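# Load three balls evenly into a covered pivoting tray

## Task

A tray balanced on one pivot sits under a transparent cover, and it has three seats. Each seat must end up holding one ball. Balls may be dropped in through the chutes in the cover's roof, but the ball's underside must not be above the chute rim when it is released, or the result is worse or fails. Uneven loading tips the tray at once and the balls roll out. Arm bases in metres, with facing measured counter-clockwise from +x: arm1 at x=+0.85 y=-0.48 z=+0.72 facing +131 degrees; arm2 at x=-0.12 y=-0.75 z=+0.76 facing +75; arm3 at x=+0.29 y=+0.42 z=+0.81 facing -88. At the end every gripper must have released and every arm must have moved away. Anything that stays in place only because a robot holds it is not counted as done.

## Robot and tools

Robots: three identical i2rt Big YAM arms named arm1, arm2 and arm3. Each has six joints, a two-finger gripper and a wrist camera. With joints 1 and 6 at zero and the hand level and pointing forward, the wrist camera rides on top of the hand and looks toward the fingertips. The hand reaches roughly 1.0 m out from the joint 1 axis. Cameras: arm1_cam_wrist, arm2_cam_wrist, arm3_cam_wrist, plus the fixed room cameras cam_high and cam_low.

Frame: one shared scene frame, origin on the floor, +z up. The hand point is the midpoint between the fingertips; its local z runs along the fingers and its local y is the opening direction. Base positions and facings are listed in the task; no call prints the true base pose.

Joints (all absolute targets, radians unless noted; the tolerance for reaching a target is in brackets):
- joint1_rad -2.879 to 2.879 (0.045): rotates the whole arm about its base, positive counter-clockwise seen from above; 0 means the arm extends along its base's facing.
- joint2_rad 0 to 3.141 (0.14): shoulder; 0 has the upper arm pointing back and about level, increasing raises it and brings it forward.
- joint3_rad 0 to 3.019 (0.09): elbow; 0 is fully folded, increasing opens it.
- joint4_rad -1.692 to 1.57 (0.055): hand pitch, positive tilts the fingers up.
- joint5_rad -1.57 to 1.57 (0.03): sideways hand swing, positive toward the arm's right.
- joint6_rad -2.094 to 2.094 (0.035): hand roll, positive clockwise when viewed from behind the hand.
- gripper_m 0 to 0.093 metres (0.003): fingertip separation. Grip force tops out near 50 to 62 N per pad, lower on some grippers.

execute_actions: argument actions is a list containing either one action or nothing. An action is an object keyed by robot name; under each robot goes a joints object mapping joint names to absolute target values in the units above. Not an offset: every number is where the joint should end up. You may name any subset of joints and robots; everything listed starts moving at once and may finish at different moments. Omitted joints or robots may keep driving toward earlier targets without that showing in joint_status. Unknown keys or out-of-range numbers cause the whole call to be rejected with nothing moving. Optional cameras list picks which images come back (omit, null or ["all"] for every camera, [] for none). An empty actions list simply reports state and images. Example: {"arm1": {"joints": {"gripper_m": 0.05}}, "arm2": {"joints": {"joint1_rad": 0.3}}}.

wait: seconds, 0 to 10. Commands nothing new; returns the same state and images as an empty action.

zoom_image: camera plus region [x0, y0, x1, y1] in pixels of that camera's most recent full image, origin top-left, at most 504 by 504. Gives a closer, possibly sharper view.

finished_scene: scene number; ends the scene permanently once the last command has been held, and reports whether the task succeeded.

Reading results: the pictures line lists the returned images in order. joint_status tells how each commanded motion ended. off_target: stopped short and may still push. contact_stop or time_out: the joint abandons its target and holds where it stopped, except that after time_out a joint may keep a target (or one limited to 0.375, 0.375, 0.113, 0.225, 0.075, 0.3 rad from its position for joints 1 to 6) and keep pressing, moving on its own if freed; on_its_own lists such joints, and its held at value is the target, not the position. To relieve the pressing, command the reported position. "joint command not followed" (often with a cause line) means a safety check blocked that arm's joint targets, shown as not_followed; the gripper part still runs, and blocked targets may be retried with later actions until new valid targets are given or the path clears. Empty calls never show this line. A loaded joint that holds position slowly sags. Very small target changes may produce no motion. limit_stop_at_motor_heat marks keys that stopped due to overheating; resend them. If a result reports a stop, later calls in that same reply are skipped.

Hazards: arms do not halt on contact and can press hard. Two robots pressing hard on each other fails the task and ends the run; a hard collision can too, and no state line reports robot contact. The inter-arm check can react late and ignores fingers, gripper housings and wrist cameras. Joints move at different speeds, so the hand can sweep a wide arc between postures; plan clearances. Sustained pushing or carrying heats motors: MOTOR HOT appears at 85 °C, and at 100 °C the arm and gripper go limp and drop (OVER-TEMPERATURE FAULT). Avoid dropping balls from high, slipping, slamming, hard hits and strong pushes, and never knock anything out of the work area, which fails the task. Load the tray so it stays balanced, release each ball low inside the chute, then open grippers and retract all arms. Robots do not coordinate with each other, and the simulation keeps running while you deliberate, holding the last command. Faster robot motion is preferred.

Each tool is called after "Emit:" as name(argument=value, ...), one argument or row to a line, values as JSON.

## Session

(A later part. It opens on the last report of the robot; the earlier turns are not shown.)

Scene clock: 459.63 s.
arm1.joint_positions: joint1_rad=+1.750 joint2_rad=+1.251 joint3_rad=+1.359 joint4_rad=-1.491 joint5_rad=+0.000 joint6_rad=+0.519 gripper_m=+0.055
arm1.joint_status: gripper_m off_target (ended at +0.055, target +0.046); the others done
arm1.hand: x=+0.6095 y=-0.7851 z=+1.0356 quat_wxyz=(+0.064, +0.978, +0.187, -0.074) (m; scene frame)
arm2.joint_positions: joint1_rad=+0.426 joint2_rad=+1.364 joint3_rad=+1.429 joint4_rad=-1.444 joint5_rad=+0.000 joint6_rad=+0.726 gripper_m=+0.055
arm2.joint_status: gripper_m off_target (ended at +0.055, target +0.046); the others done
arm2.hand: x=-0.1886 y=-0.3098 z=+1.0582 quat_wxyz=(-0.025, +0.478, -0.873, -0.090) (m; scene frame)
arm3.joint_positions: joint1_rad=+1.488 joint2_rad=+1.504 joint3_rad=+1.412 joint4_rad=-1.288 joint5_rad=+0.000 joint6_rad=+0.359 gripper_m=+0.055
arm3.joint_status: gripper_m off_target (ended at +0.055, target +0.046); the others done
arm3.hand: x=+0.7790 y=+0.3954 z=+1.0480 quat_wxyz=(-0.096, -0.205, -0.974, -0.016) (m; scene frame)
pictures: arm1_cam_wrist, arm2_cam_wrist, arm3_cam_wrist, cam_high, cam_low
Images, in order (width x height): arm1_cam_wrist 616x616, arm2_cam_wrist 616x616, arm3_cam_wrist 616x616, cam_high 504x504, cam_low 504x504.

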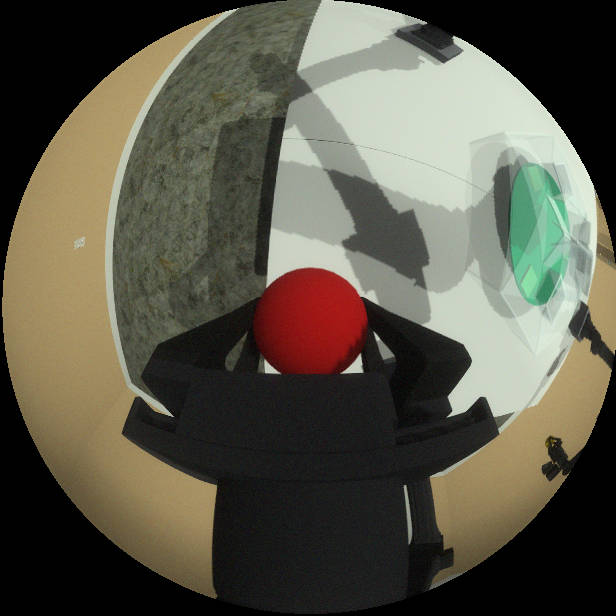

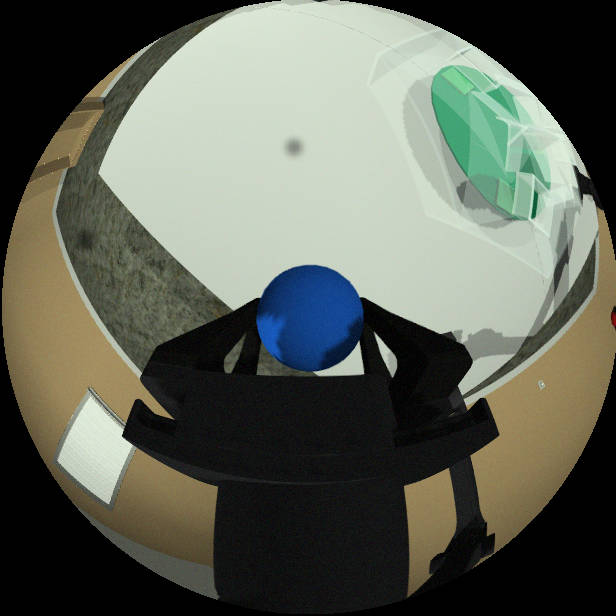

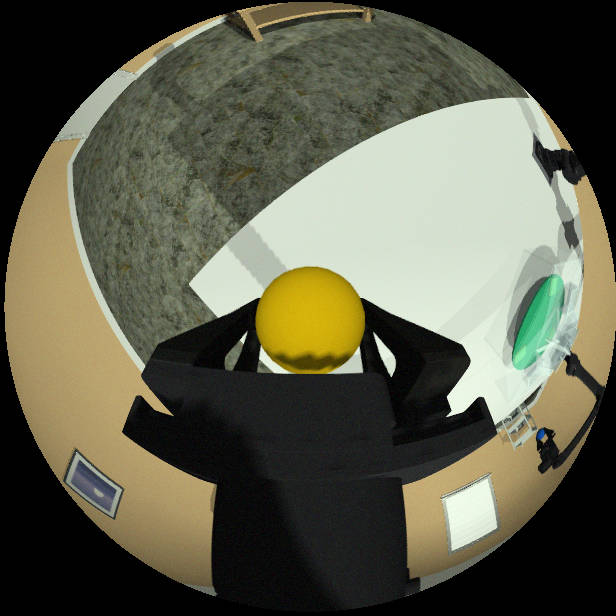

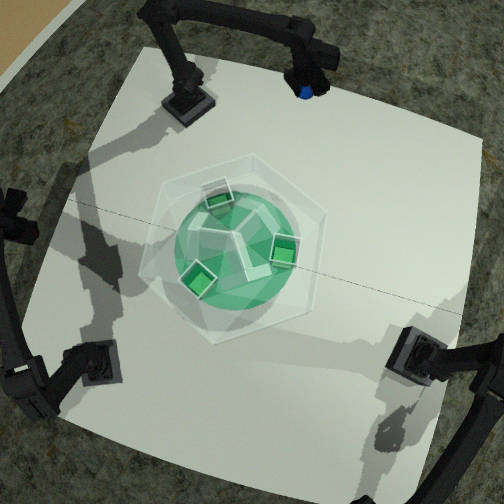

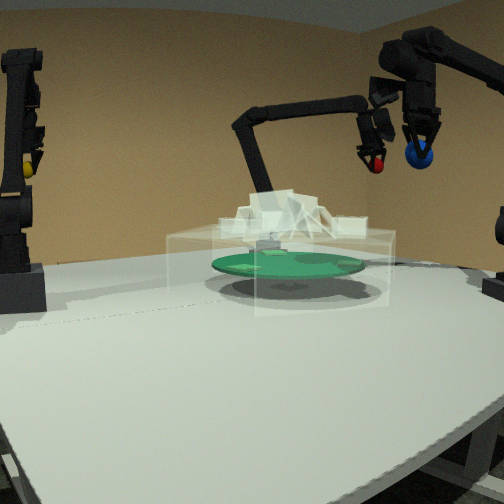

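Emit:
execute_actions(
  actions=[
    {"arm1": {"joints": {"joint1_rad": 0.417}}, "arm2": {"joints": {"joint1_rad": -0.478}}, "arm3": {"joints": {"joint1_rad": -0.106}}},
  ],
)

Scene clock: 470.47 s.
arm1.joint_positions: joint1_rad=+0.415 joint2_rad=+1.251 joint3_rad=+1.359 joint4_rad=-1.491 joint5_rad=+0.002 joint6_rad=+0.520 gripper_m=+0.055
arm1.joint_status: all done
arm1.hand: x=+0.4996 y=-0.3109 z=+1.0330 quat_wxyz=(+0.007, +0.883, -0.460, -0.094) (m; scene frame)
arm2.joint_positions: joint1_rad=-0.480 joint2_rad=+1.364 joint3_rad=+1.429 joint4_rad=-1.444 joint5_rad=+0.002 joint6_rad=+0.728 gripper_m=+0.055
arm2.joint_status: all done
arm2.hand: x=+0.1786 y=-0.4218 z=+1.0543 quat_wxyz=(-0.062, +0.047, -0.995, -0.063) (m; scene frame)
arm3.joint_positions: joint1_rad=-0.108 joint2_rad=+1.504 joint3_rad=+1.412 joint4_rad=-1.288 joint5_rad=+0.001 joint6_rad=+0.360 gripper_m=+0.055
arm3.joint_status: all done
arm3.hand: x=+0.2481 y=-0.0659 z=+1.0448 quat_wxyz=(-0.076, -0.841, -0.532, +0.055) (m; scene frame)
pictures: arm1_cam_wrist, arm2_cam_wrist, arm3_cam_wrist, cam_high, cam_low
Images, in order (width x height): arm1_cam_wrist 616x616, arm2_cam_wrist 616x616, arm3_cam_wrist 616x616, cam_high 504x504, cam_low 504x504.

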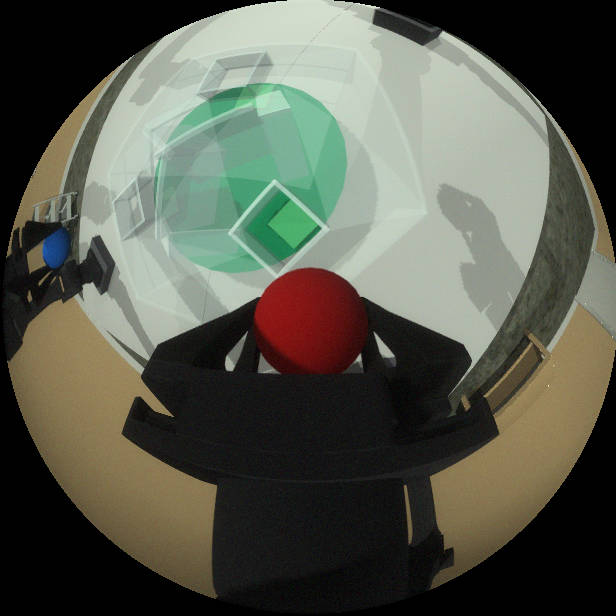

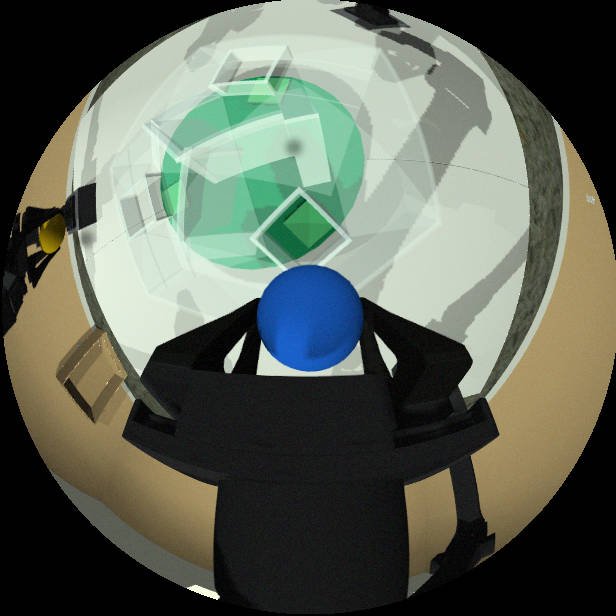

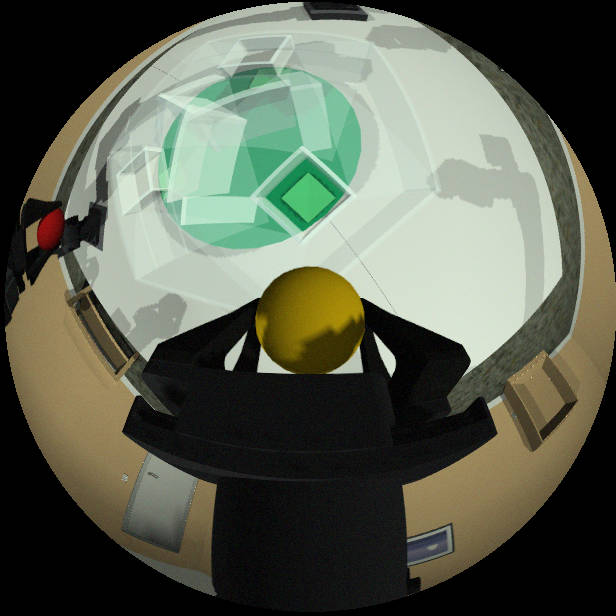

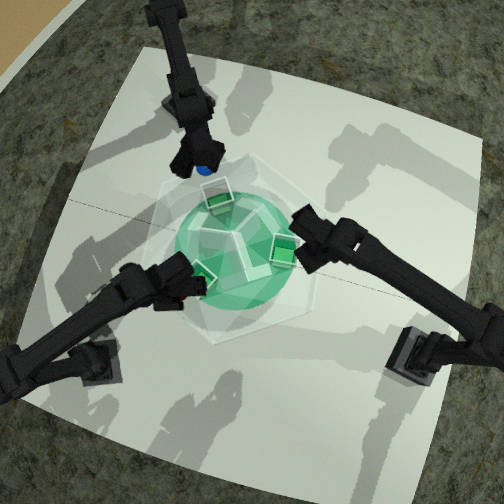

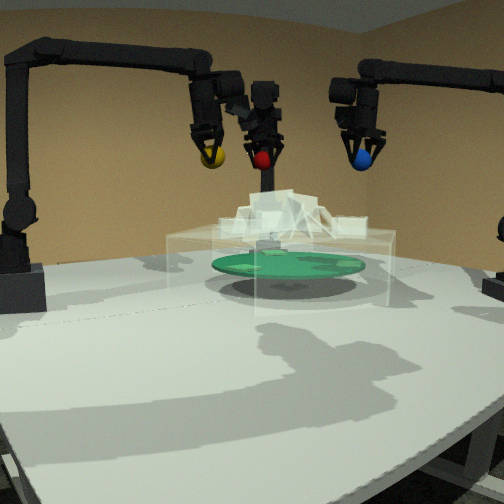

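Emit:
zoom_image(
  camera="arm1_cam_wrist",
  region=[210, 130, 410, 330],
)

Emit:
zoom_image(
  camera="arm2_cam_wrist",
  region=[210, 130, 410, 330],
)

Emit:
zoom_image(
  camera="arm3_cam_wrist",
  region=[210, 130, 410, 330],
)

Emit:
zoom_image(
  camera="cam_low",
  region=[170, 50, 410, 250],
)

Region (210, 130, 410, 330) of arm1_cam_wrist's 616x616 image, scaled by 2.520, with more detail than that image has.

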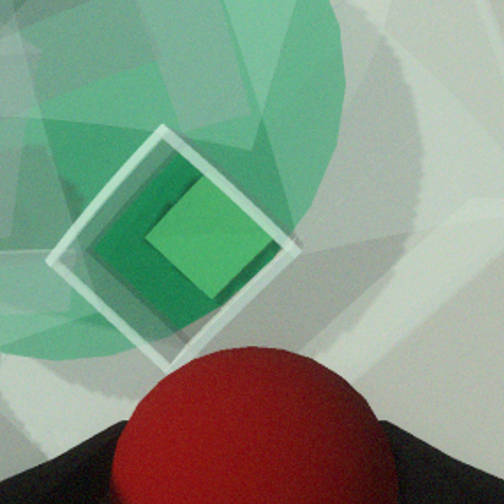

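Region (210, 130, 410, 330) of arm2_cam_wrist's 616x616 image, scaled by 2.520, with more detail than that image has.

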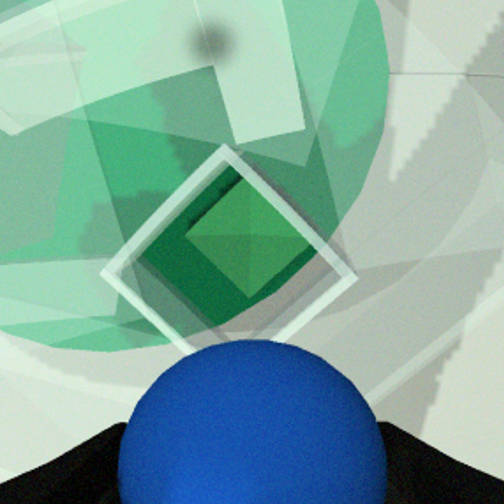

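Region (210, 130, 410, 330) of arm3_cam_wrist's 616x616 image, scaled by 2.520, with more detail than that image has.

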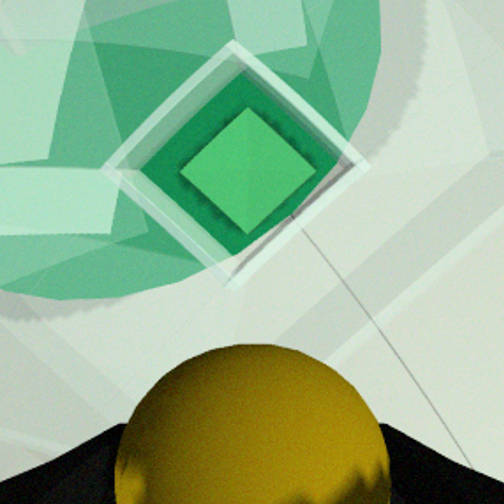

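Region (170, 50, 410, 250) of cam_low's 504x504 image, scaled by 2.100, with more detail than that image has.

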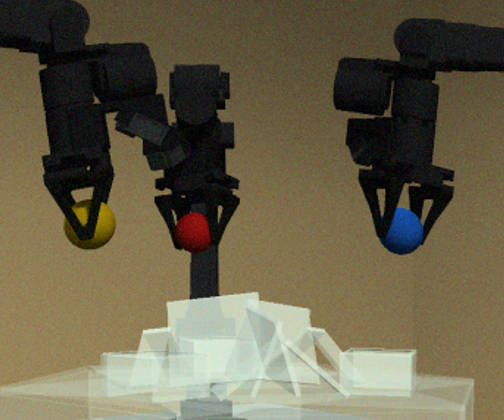

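Emit:
execute_actions(
  actions=[
    {"arm1": {"joints": {"joint1_rad": 0.475, "joint2_rad": 1.425, "joint3_rad": 1.335, "joint4_rad": -1.356}}, "arm2": {"joints": {"joint1_rad": -0.452, "joint2_rad": 1.50, "joint3_rad": 1.38, "joint4_rad": -1.325}}, "arm3": {"joints": {"joint1_rad": -0.128, "joint2_rad": 1.74, "joint3_rad": 1.515, "joint4_rad": -1.187}}},
  ],
)

Scene clock: 568.37 s.
arm1.joint_positions: joint1_rad=+0.474 joint2_rad=+1.453 joint3_rad=+1.324 joint4_rad=-1.368 joint5_rad=+0.000 joint6_rad=+0.521 gripper_m=+0.055
arm1.joint_status: all done
arm1.hand: x=+0.4448 y=-0.3146 z=+0.9427 quat_wxyz=(+0.006, +0.900, -0.435, -0.037) (m; scene frame)
arm2.joint_positions: joint1_rad=-0.461 joint2_rad=+1.528 joint3_rad=+1.362 joint4_rad=-1.335 joint5_rad=+0.002 joint6_rad=+0.728 gripper_m=+0.055
arm2.joint_status: all done
arm2.hand: x=+0.1902 y=-0.3952 z=+0.9589 quat_wxyz=(-0.019, +0.058, -0.998, -0.021) (m; scene frame)
arm3.joint_positions: joint1_rad=-0.114 joint2_rad=+1.754 joint3_rad=+1.479 joint4_rad=-1.193 joint5_rad=+0.001 joint6_rad=+0.360 gripper_m=+0.055
arm3.joint_status: all done
arm3.hand: x=+0.2401 y=-0.1243 z=+0.9500 quat_wxyz=(-0.040, -0.846, -0.532, +0.029) (m; scene frame)
pictures: arm1_cam_wrist, arm2_cam_wrist, arm3_cam_wrist, cam_high, cam_low
Images, in order (width x height): arm1_cam_wrist 616x616, arm2_cam_wrist 616x616, arm3_cam_wrist 616x616, cam_high 504x504, cam_low 504x504.

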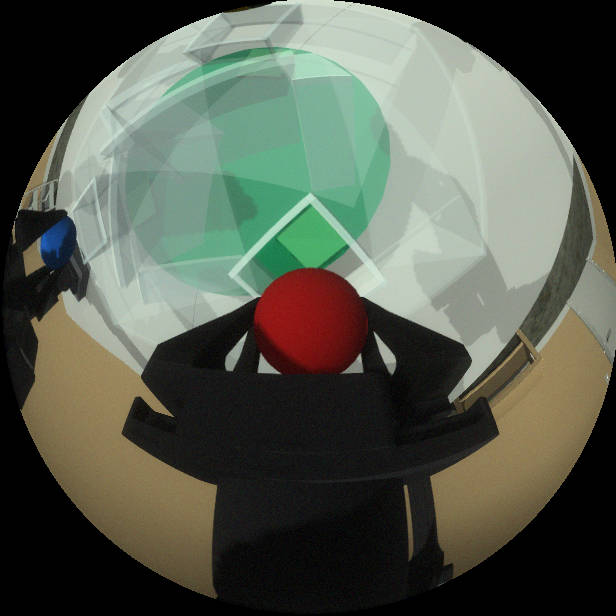

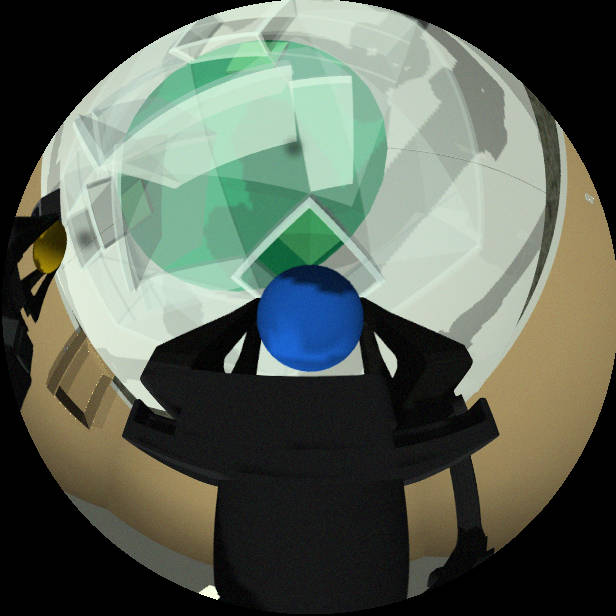

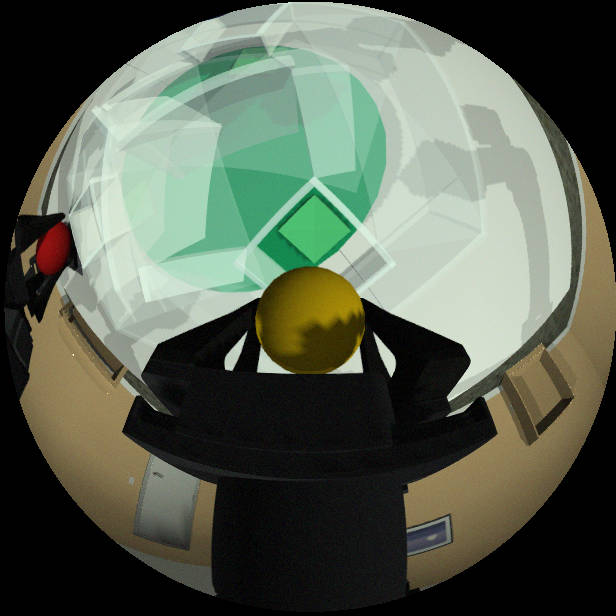

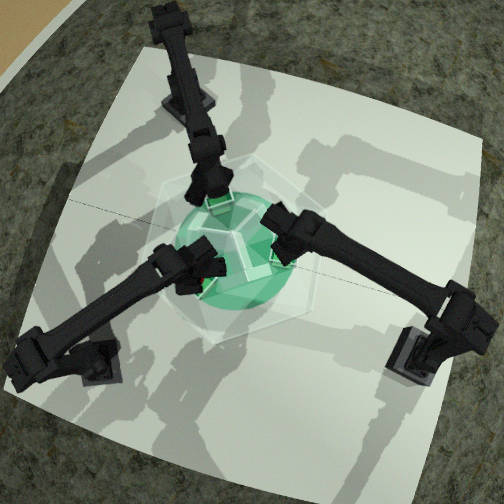

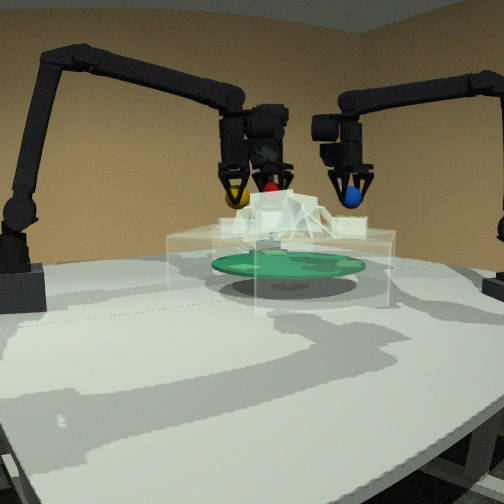

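Emit:
zoom_image(
  camera="cam_low",
  region=[200, 140, 390, 260],
)

Emit:
zoom_image(
  camera="arm1_cam_wrist",
  region=[210, 160, 410, 360],
)

Emit:
zoom_image(
  camera="arm2_cam_wrist",
  region=[210, 160, 410, 360],
)

Emit:
zoom_image(
  camera="arm3_cam_wrist",
  region=[210, 160, 410, 360],
)

Region (200, 140, 390, 260) of cam_low's 504x504 image, scaled by 2.653, with more detail than that image has; it fills the top 318 rows of this view, and the rest is white.

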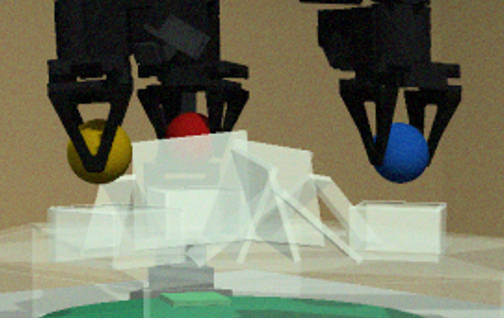

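Region (210, 160, 410, 360) of arm1_cam_wrist's 616x616 image, scaled by 2.520, with more detail than that image has.

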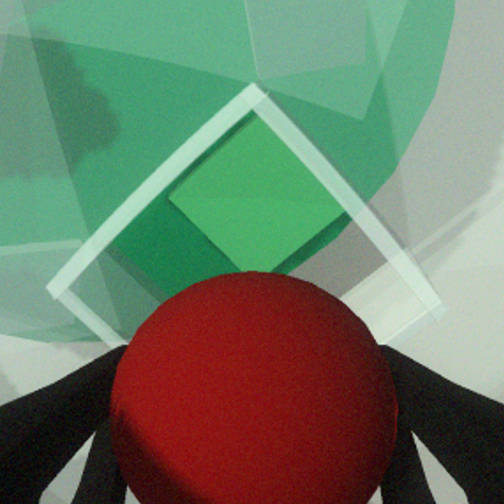

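Region (210, 160, 410, 360) of arm2_cam_wrist's 616x616 image, scaled by 2.520, with more detail than that image has.

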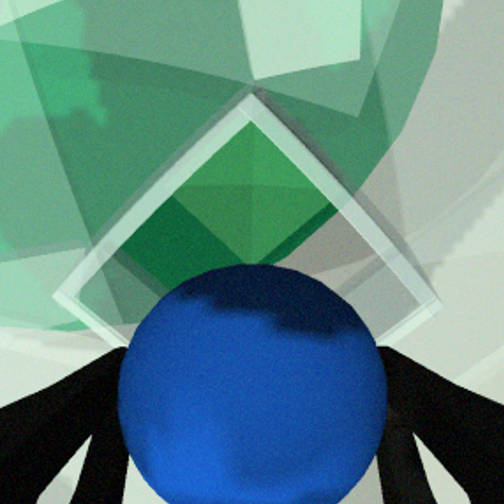

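Region (210, 160, 410, 360) of arm3_cam_wrist's 616x616 image, scaled by 2.520, with more detail than that image has.

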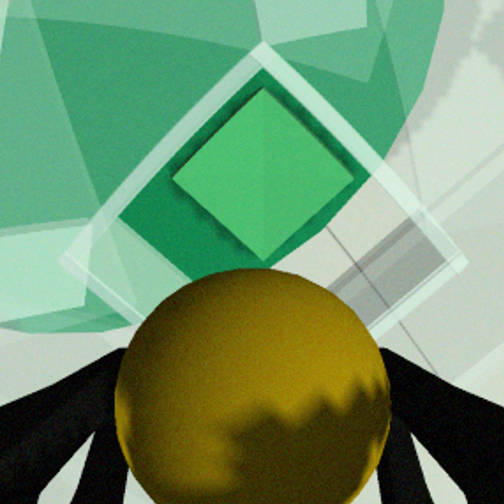

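Emit:
execute_actions(
  actions=[
    {"arm1": {"joints": {"joint2_rad": 1.503, "joint3_rad": 1.323}}, "arm2": {"joints": {"joint1_rad": -0.446, "joint2_rad": 1.568, "joint3_rad": 1.365}}, "arm3": {"joints": {"joint1_rad": -0.142, "joint2_rad": 1.806, "joint4_rad": -1.129}}},
  ],
)

Scene clock: 634.33 s.
arm1.joint_positions: joint1_rad=+0.474 joint2_rad=+1.512 joint3_rad=+1.324 joint4_rad=-1.368 joint5_rad=+0.000 joint6_rad=+0.521 gripper_m=+0.055
arm1.joint_status: all done
arm1.hand: x=+0.4405 y=-0.3131 z=+0.9176 quat_wxyz=(+0.004, +0.900, -0.435, -0.008) (m; scene frame)
arm2.joint_positions: joint1_rad=-0.459 joint2_rad=+1.564 joint3_rad=+1.362 joint4_rad=-1.335 joint5_rad=+0.002 joint6_rad=+0.728 gripper_m=+0.055
arm2.joint_status: all done
arm2.hand: x=+0.1909 y=-0.3930 z=+0.9427 quat_wxyz=(-0.006, +0.059, -0.998, -0.008) (m; scene frame)
arm3.joint_positions: joint1_rad=-0.130 joint2_rad=+1.812 joint3_rad=+1.479 joint4_rad=-1.140 joint5_rad=+0.001 joint6_rad=+0.360 gripper_m=+0.055
arm3.joint_status: all done
arm3.hand: x=+0.2299 y=-0.1362 z=+0.9207 quat_wxyz=(-0.039, -0.850, -0.525, +0.028) (m; scene frame)
pictures: arm1_cam_wrist, arm2_cam_wrist, arm3_cam_wrist, cam_high, cam_low
Images, in order (width x height): arm1_cam_wrist 616x616, arm2_cam_wrist 616x616, arm3_cam_wrist 616x616, cam_high 504x504, cam_low 504x504.

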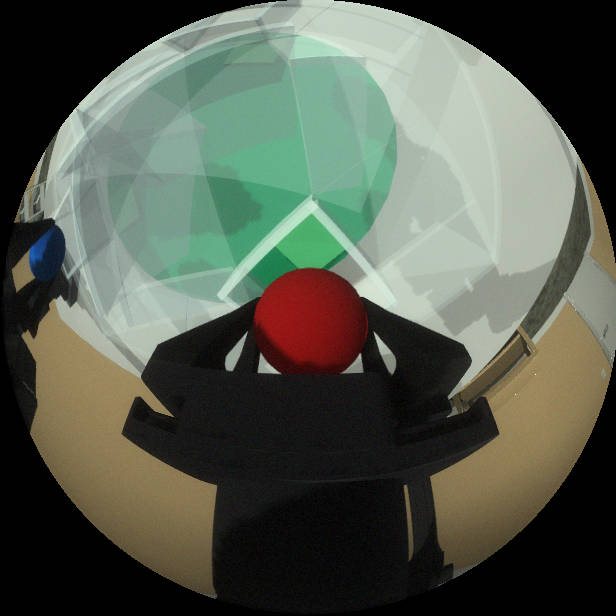

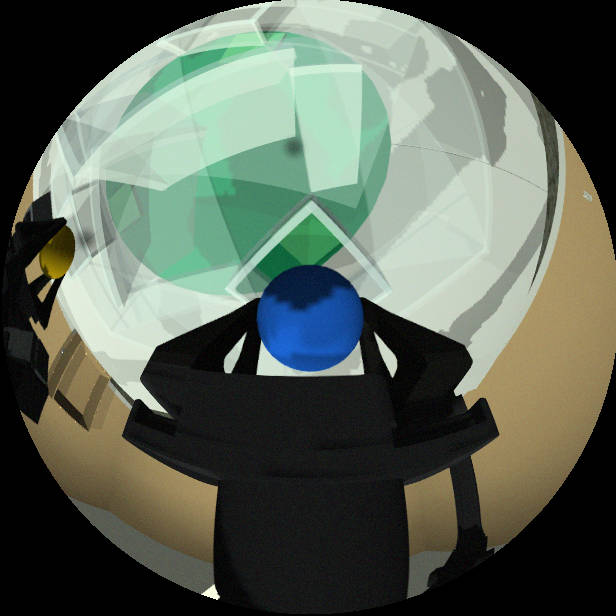

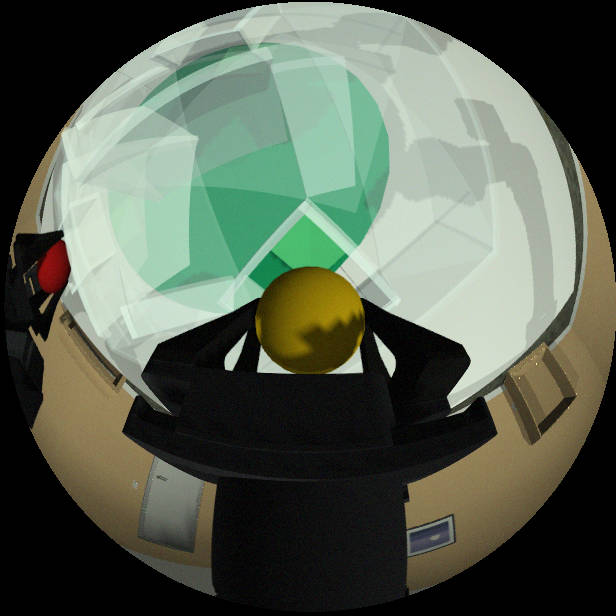

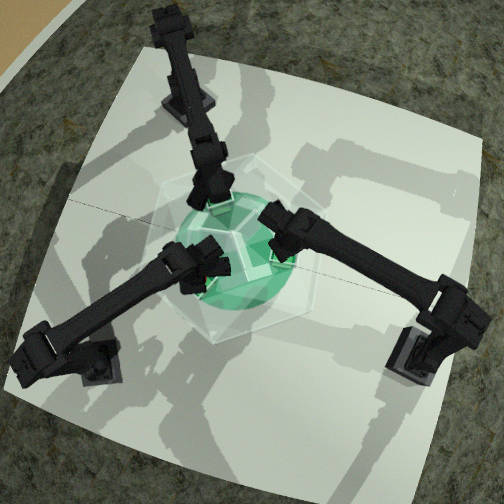

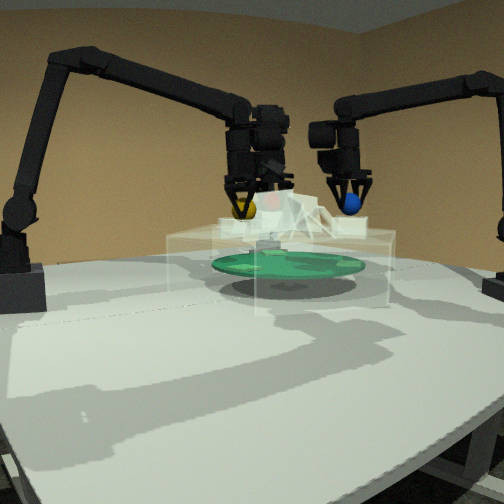

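Emit:
zoom_image(
  camera="arm1_cam_wrist",
  region=[210, 160, 410, 360],
)

Emit:
zoom_image(
  camera="arm2_cam_wrist",
  region=[210, 160, 410, 360],
)

Emit:
zoom_image(
  camera="arm3_cam_wrist",
  region=[210, 160, 410, 360],
)

Emit:
zoom_image(
  camera="cam_low",
  region=[200, 140, 390, 260],
)

Region (210, 160, 410, 360) of arm1_cam_wrist's 616x616 image, scaled by 2.520, with more detail than that image has.

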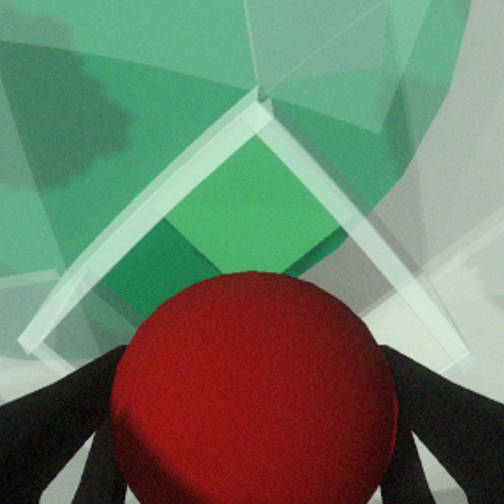

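Region (210, 160, 410, 360) of arm2_cam_wrist's 616x616 image, scaled by 2.520, with more detail than that image has.

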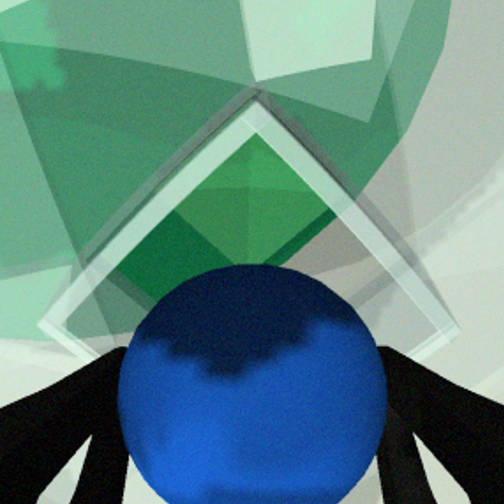

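Region (210, 160, 410, 360) of arm3_cam_wrist's 616x616 image, scaled by 2.520, with more detail than that image has.

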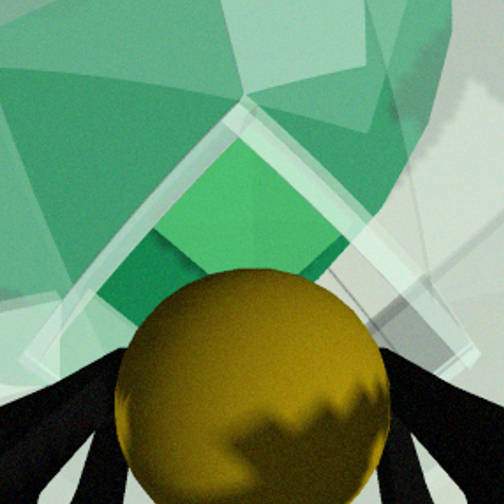

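Region (200, 140, 390, 260) of cam_low's 504x504 image, scaled by 2.653, with more detail than that image has; it fills the top 318 rows of this view, and the rest is white.

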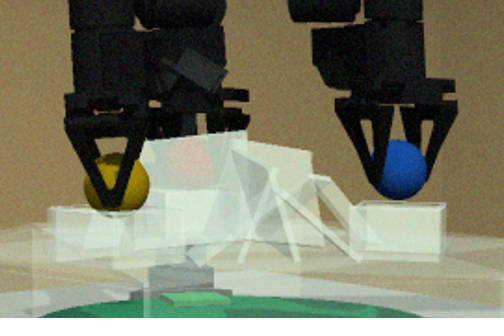

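Emit:
execute_actions(
  actions=[
    {"arm1": {"joints": {"joint2_rad": 1.548}}, "arm2": {"joints": {"joint2_rad": 1.622}}, "arm3": {"joints": {"joint2_rad": 1.835}}},
  ],
)

Scene clock: 674.53 s.
arm1.joint_positions: joint1_rad=+0.474 joint2_rad=+1.552 joint3_rad=+1.324 joint4_rad=-1.368 joint5_rad=+0.000 joint6_rad=+0.521 gripper_m=+0.055
arm1.joint_status: all done
arm1.hand: x=+0.4383 y=-0.3124 z=+0.9005 quat_wxyz=(+0.003, +0.900, -0.435, +0.012) (m; scene frame)
arm2.joint_positions: joint1_rad=-0.459 joint2_rad=+1.623 joint3_rad=+1.358 joint4_rad=-1.334 joint5_rad=+0.002 joint6_rad=+0.728 gripper_m=+0.055
arm2.joint_status: all done
arm2.hand: x=+0.1914 y=-0.3922 z=+0.9148 quat_wxyz=(+0.016, +0.059, -0.998, +0.014) (m; scene frame)
arm3.joint_positions: joint1_rad=-0.130 joint2_rad=+1.830 joint3_rad=+1.479 joint4_rad=-1.140 joint5_rad=+0.001 joint6_rad=+0.360 gripper_m=+0.055
arm3.joint_status: all done
arm3.hand: x=+0.2300 y=-0.1357 z=+0.9105 quat_wxyz=(-0.031, -0.850, -0.525, +0.022) (m; scene frame)
pictures: arm1_cam_wrist, arm2_cam_wrist, arm3_cam_wrist, cam_high, cam_low
Images, in order (width x height): arm1_cam_wrist 616x616, arm2_cam_wrist 616x616, arm3_cam_wrist 616x616, cam_high 504x504, cam_low 504x504.

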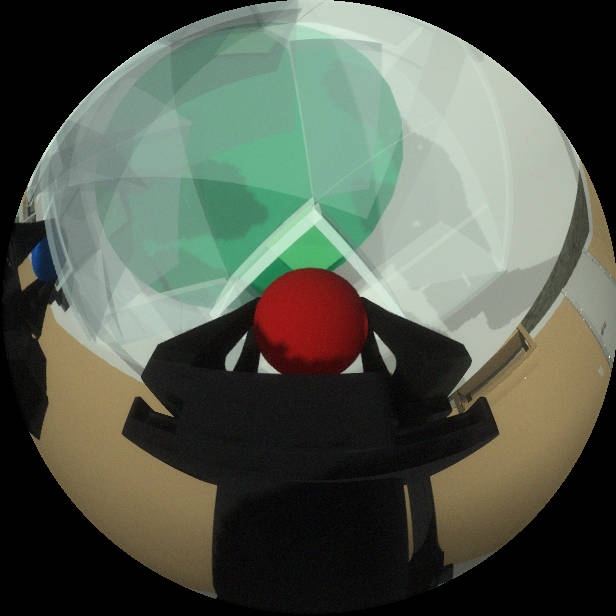

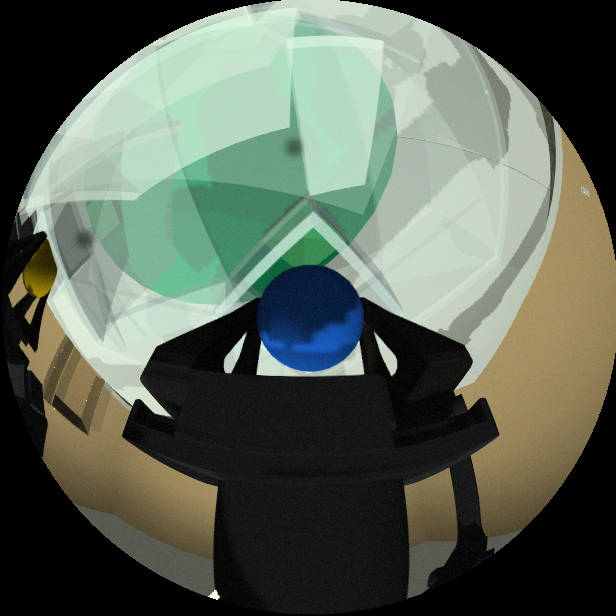

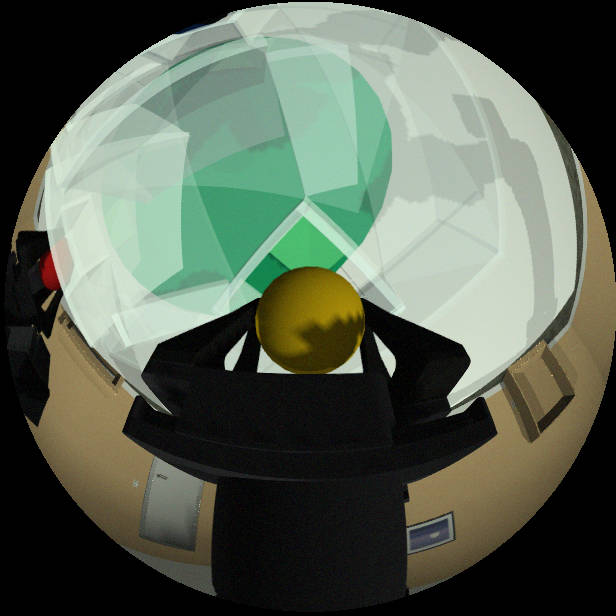

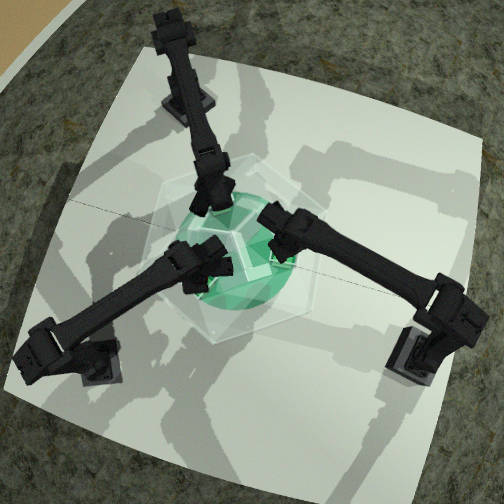

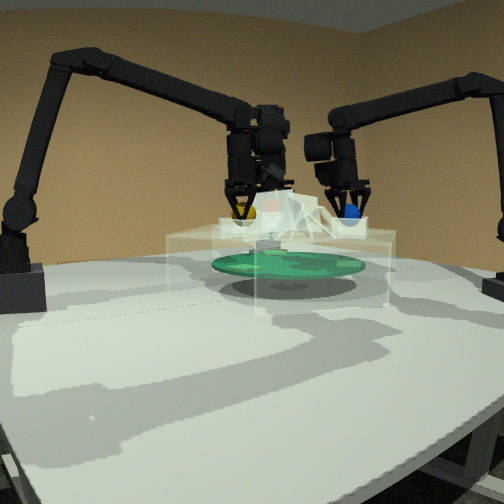

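Emit:
zoom_image(
  camera="cam_low",
  region=[200, 140, 390, 260],
)

Emit:
zoom_image(
  camera="arm2_cam_wrist",
  region=[190, 170, 430, 370],
)

Emit:
zoom_image(
  camera="arm1_cam_wrist",
  region=[190, 170, 430, 370],
)

Region (200, 140, 390, 260) of cam_low's 504x504 image, scaled by 2.653, with more detail than that image has; it fills the top 318 rows of this view, and the rest is white.

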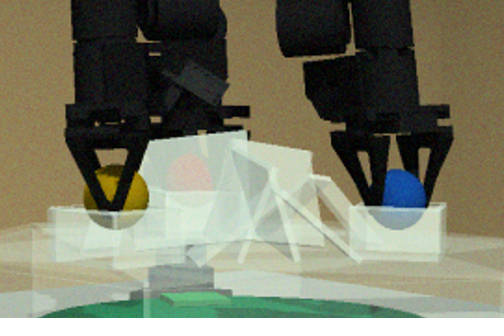

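Region (190, 170, 430, 370) of arm2_cam_wrist's 616x616 image, scaled by 2.100, with more detail than that image has.

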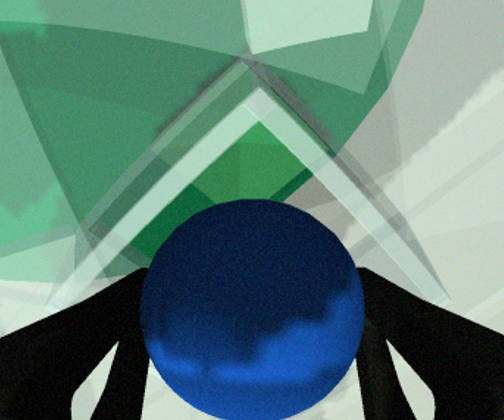

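Region (190, 170, 430, 370) of arm1_cam_wrist's 616x616 image, scaled by 2.100, with more detail than that image has.

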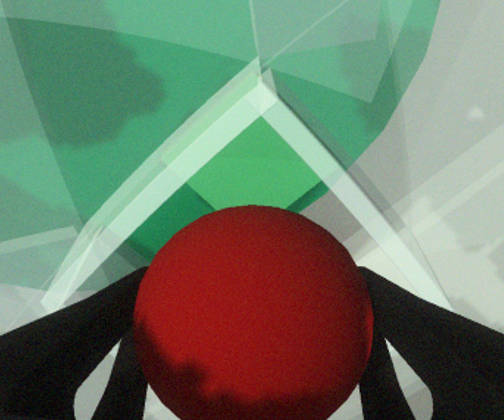

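Emit:
execute_actions(
  actions=[
    {"arm1": {"joints": {"gripper_m": 0.067}}, "arm2": {"joints": {"gripper_m": 0.067}}, "arm3": {"joints": {"gripper_m": 0.067}}},
  ],
)

Scene clock: 685.20 s.
arm1.joint_positions: joint1_rad=+0.474 joint2_rad=+1.552 joint3_rad=+1.324 joint4_rad=-1.368 joint5_rad=+0.000 joint6_rad=+0.521 gripper_m=+0.067
arm1.joint_status: all done
arm1.hand: x=+0.4383 y=-0.3124 z=+0.9005 quat_wxyz=(+0.003, +0.900, -0.435, +0.012) (m; scene frame)
arm2.joint_positions: joint1_rad=-0.459 joint2_rad=+1.623 joint3_rad=+1.358 joint4_rad=-1.334 joint5_rad=+0.002 joint6_rad=+0.728 gripper_m=+0.067
arm2.joint_status: all done
arm2.hand: x=+0.1914 y=-0.3922 z=+0.9148 quat_wxyz=(+0.016, +0.059, -0.998, +0.014) (m; scene frame)
arm3.joint_positions: joint1_rad=-0.130 joint2_rad=+1.830 joint3_rad=+1.479 joint4_rad=-1.139 joint5_rad=+0.001 joint6_rad=+0.360 gripper_m=+0.067
arm3.joint_status: all done
arm3.hand: x=+0.2300 y=-0.1359 z=+0.9106 quat_wxyz=(-0.032, -0.850, -0.525, +0.023) (m; scene frame)
pictures: arm1_cam_wrist, arm2_cam_wrist, arm3_cam_wrist, cam_high, cam_low
Images, in order (width x height): arm1_cam_wrist 616x616, arm2_cam_wrist 616x616, arm3_cam_wrist 616x616, cam_high 504x504, cam_low 504x504.

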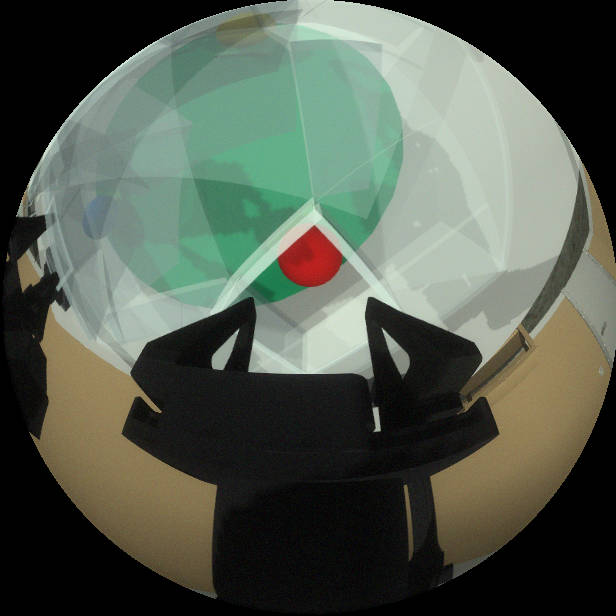

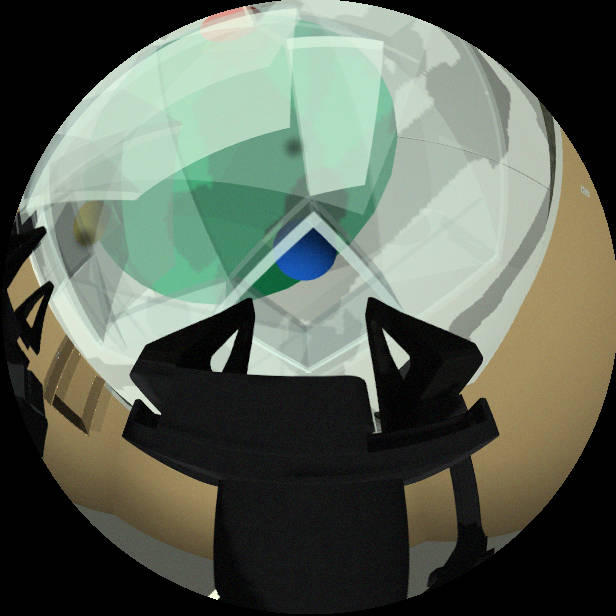

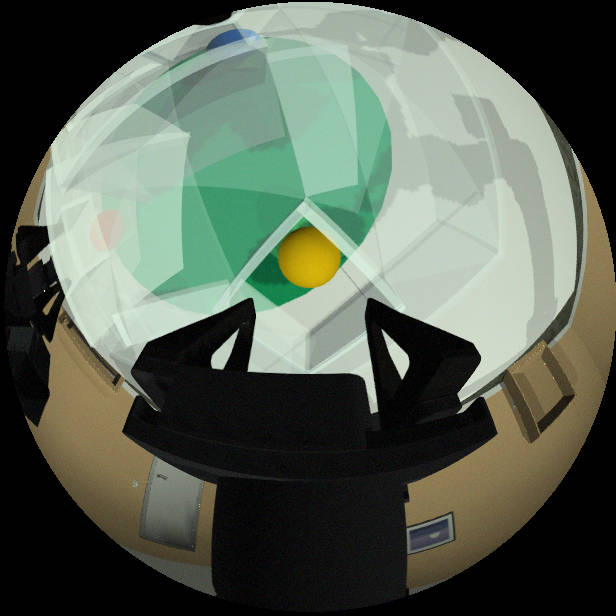

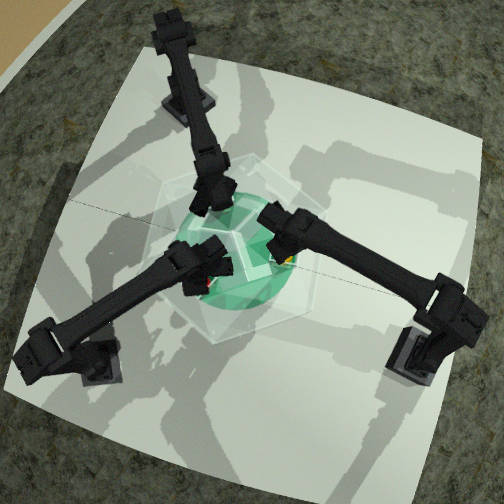

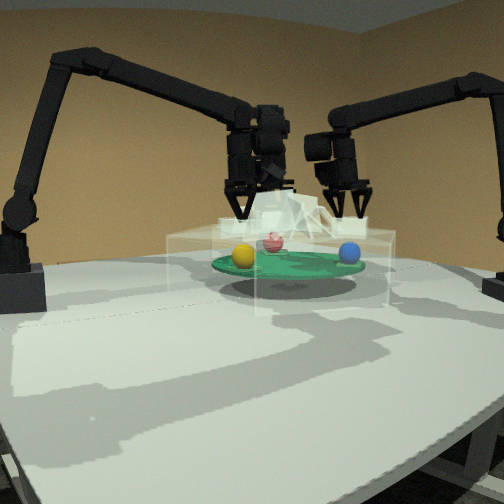

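Emit:
execute_actions(
  actions=[
    {"arm1": {"joints": {"joint2_rad": 0.85}}, "arm2": {"joints": {"joint2_rad": 0.9}}, "arm3": {"joints": {"joint2_rad": 1.05}}},
  ],
  cameras=["cam_high", "cam_low"],
)

Scene clock: 691.60 s.
arm1.joint_positions: joint1_rad=+0.474 joint2_rad=+0.846 joint3_rad=+1.324 joint4_rad=-1.365 joint5_rad=+0.000 joint6_rad=+0.521 gripper_m=+0.067
arm1.joint_status: all done
arm1.hand: x=+0.5624 y=-0.3598 z=+1.1663 quat_wxyz=(+0.027, +0.847, -0.411, -0.335) (m; scene frame)
arm2.joint_positions: joint1_rad=-0.459 joint2_rad=+0.893 joint3_rad=+1.354 joint4_rad=-1.332 joint5_rad=+0.002 joint6_rad=+0.728 gripper_m=+0.067
arm2.joint_status: all done
arm2.hand: x=+0.1068 y=-0.4897 z=+1.2071 quat_wxyz=(-0.237, +0.054, -0.940, -0.239) (m; scene frame)
arm3.joint_positions: joint1_rad=-0.130 joint2_rad=+1.055 joint3_rad=+1.502 joint4_rad=-1.135 joint5_rad=+0.001 joint6_rad=+0.360 gripper_m=+0.067
arm3.joint_status: all done
arm3.hand: x=+0.2423 y=-0.0032 z=+1.3108 quat_wxyz=(-0.338, -0.770, -0.474, +0.259) (m; scene frame)
pictures: cam_high, cam_low
Images, in order (width x height): cam_high 504x504, cam_low 504x504.

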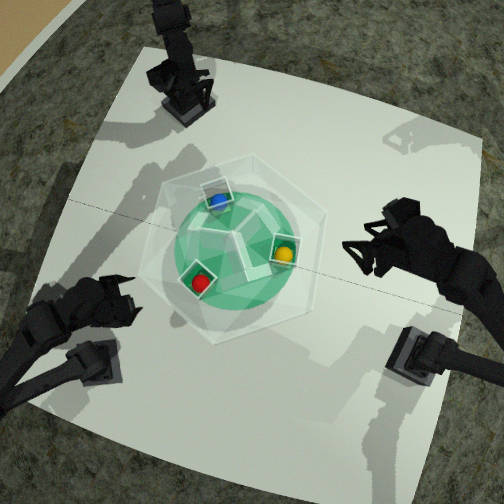

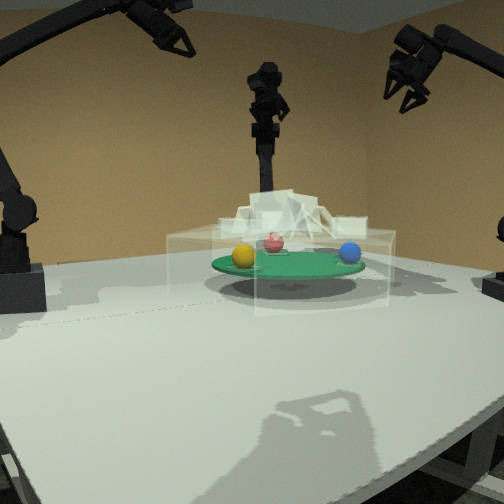

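All three balls are seated, the tray is level, and the arms are clear.

Emit:
finished_scene(
  scene=1,
)

The scene is finished: the task was done.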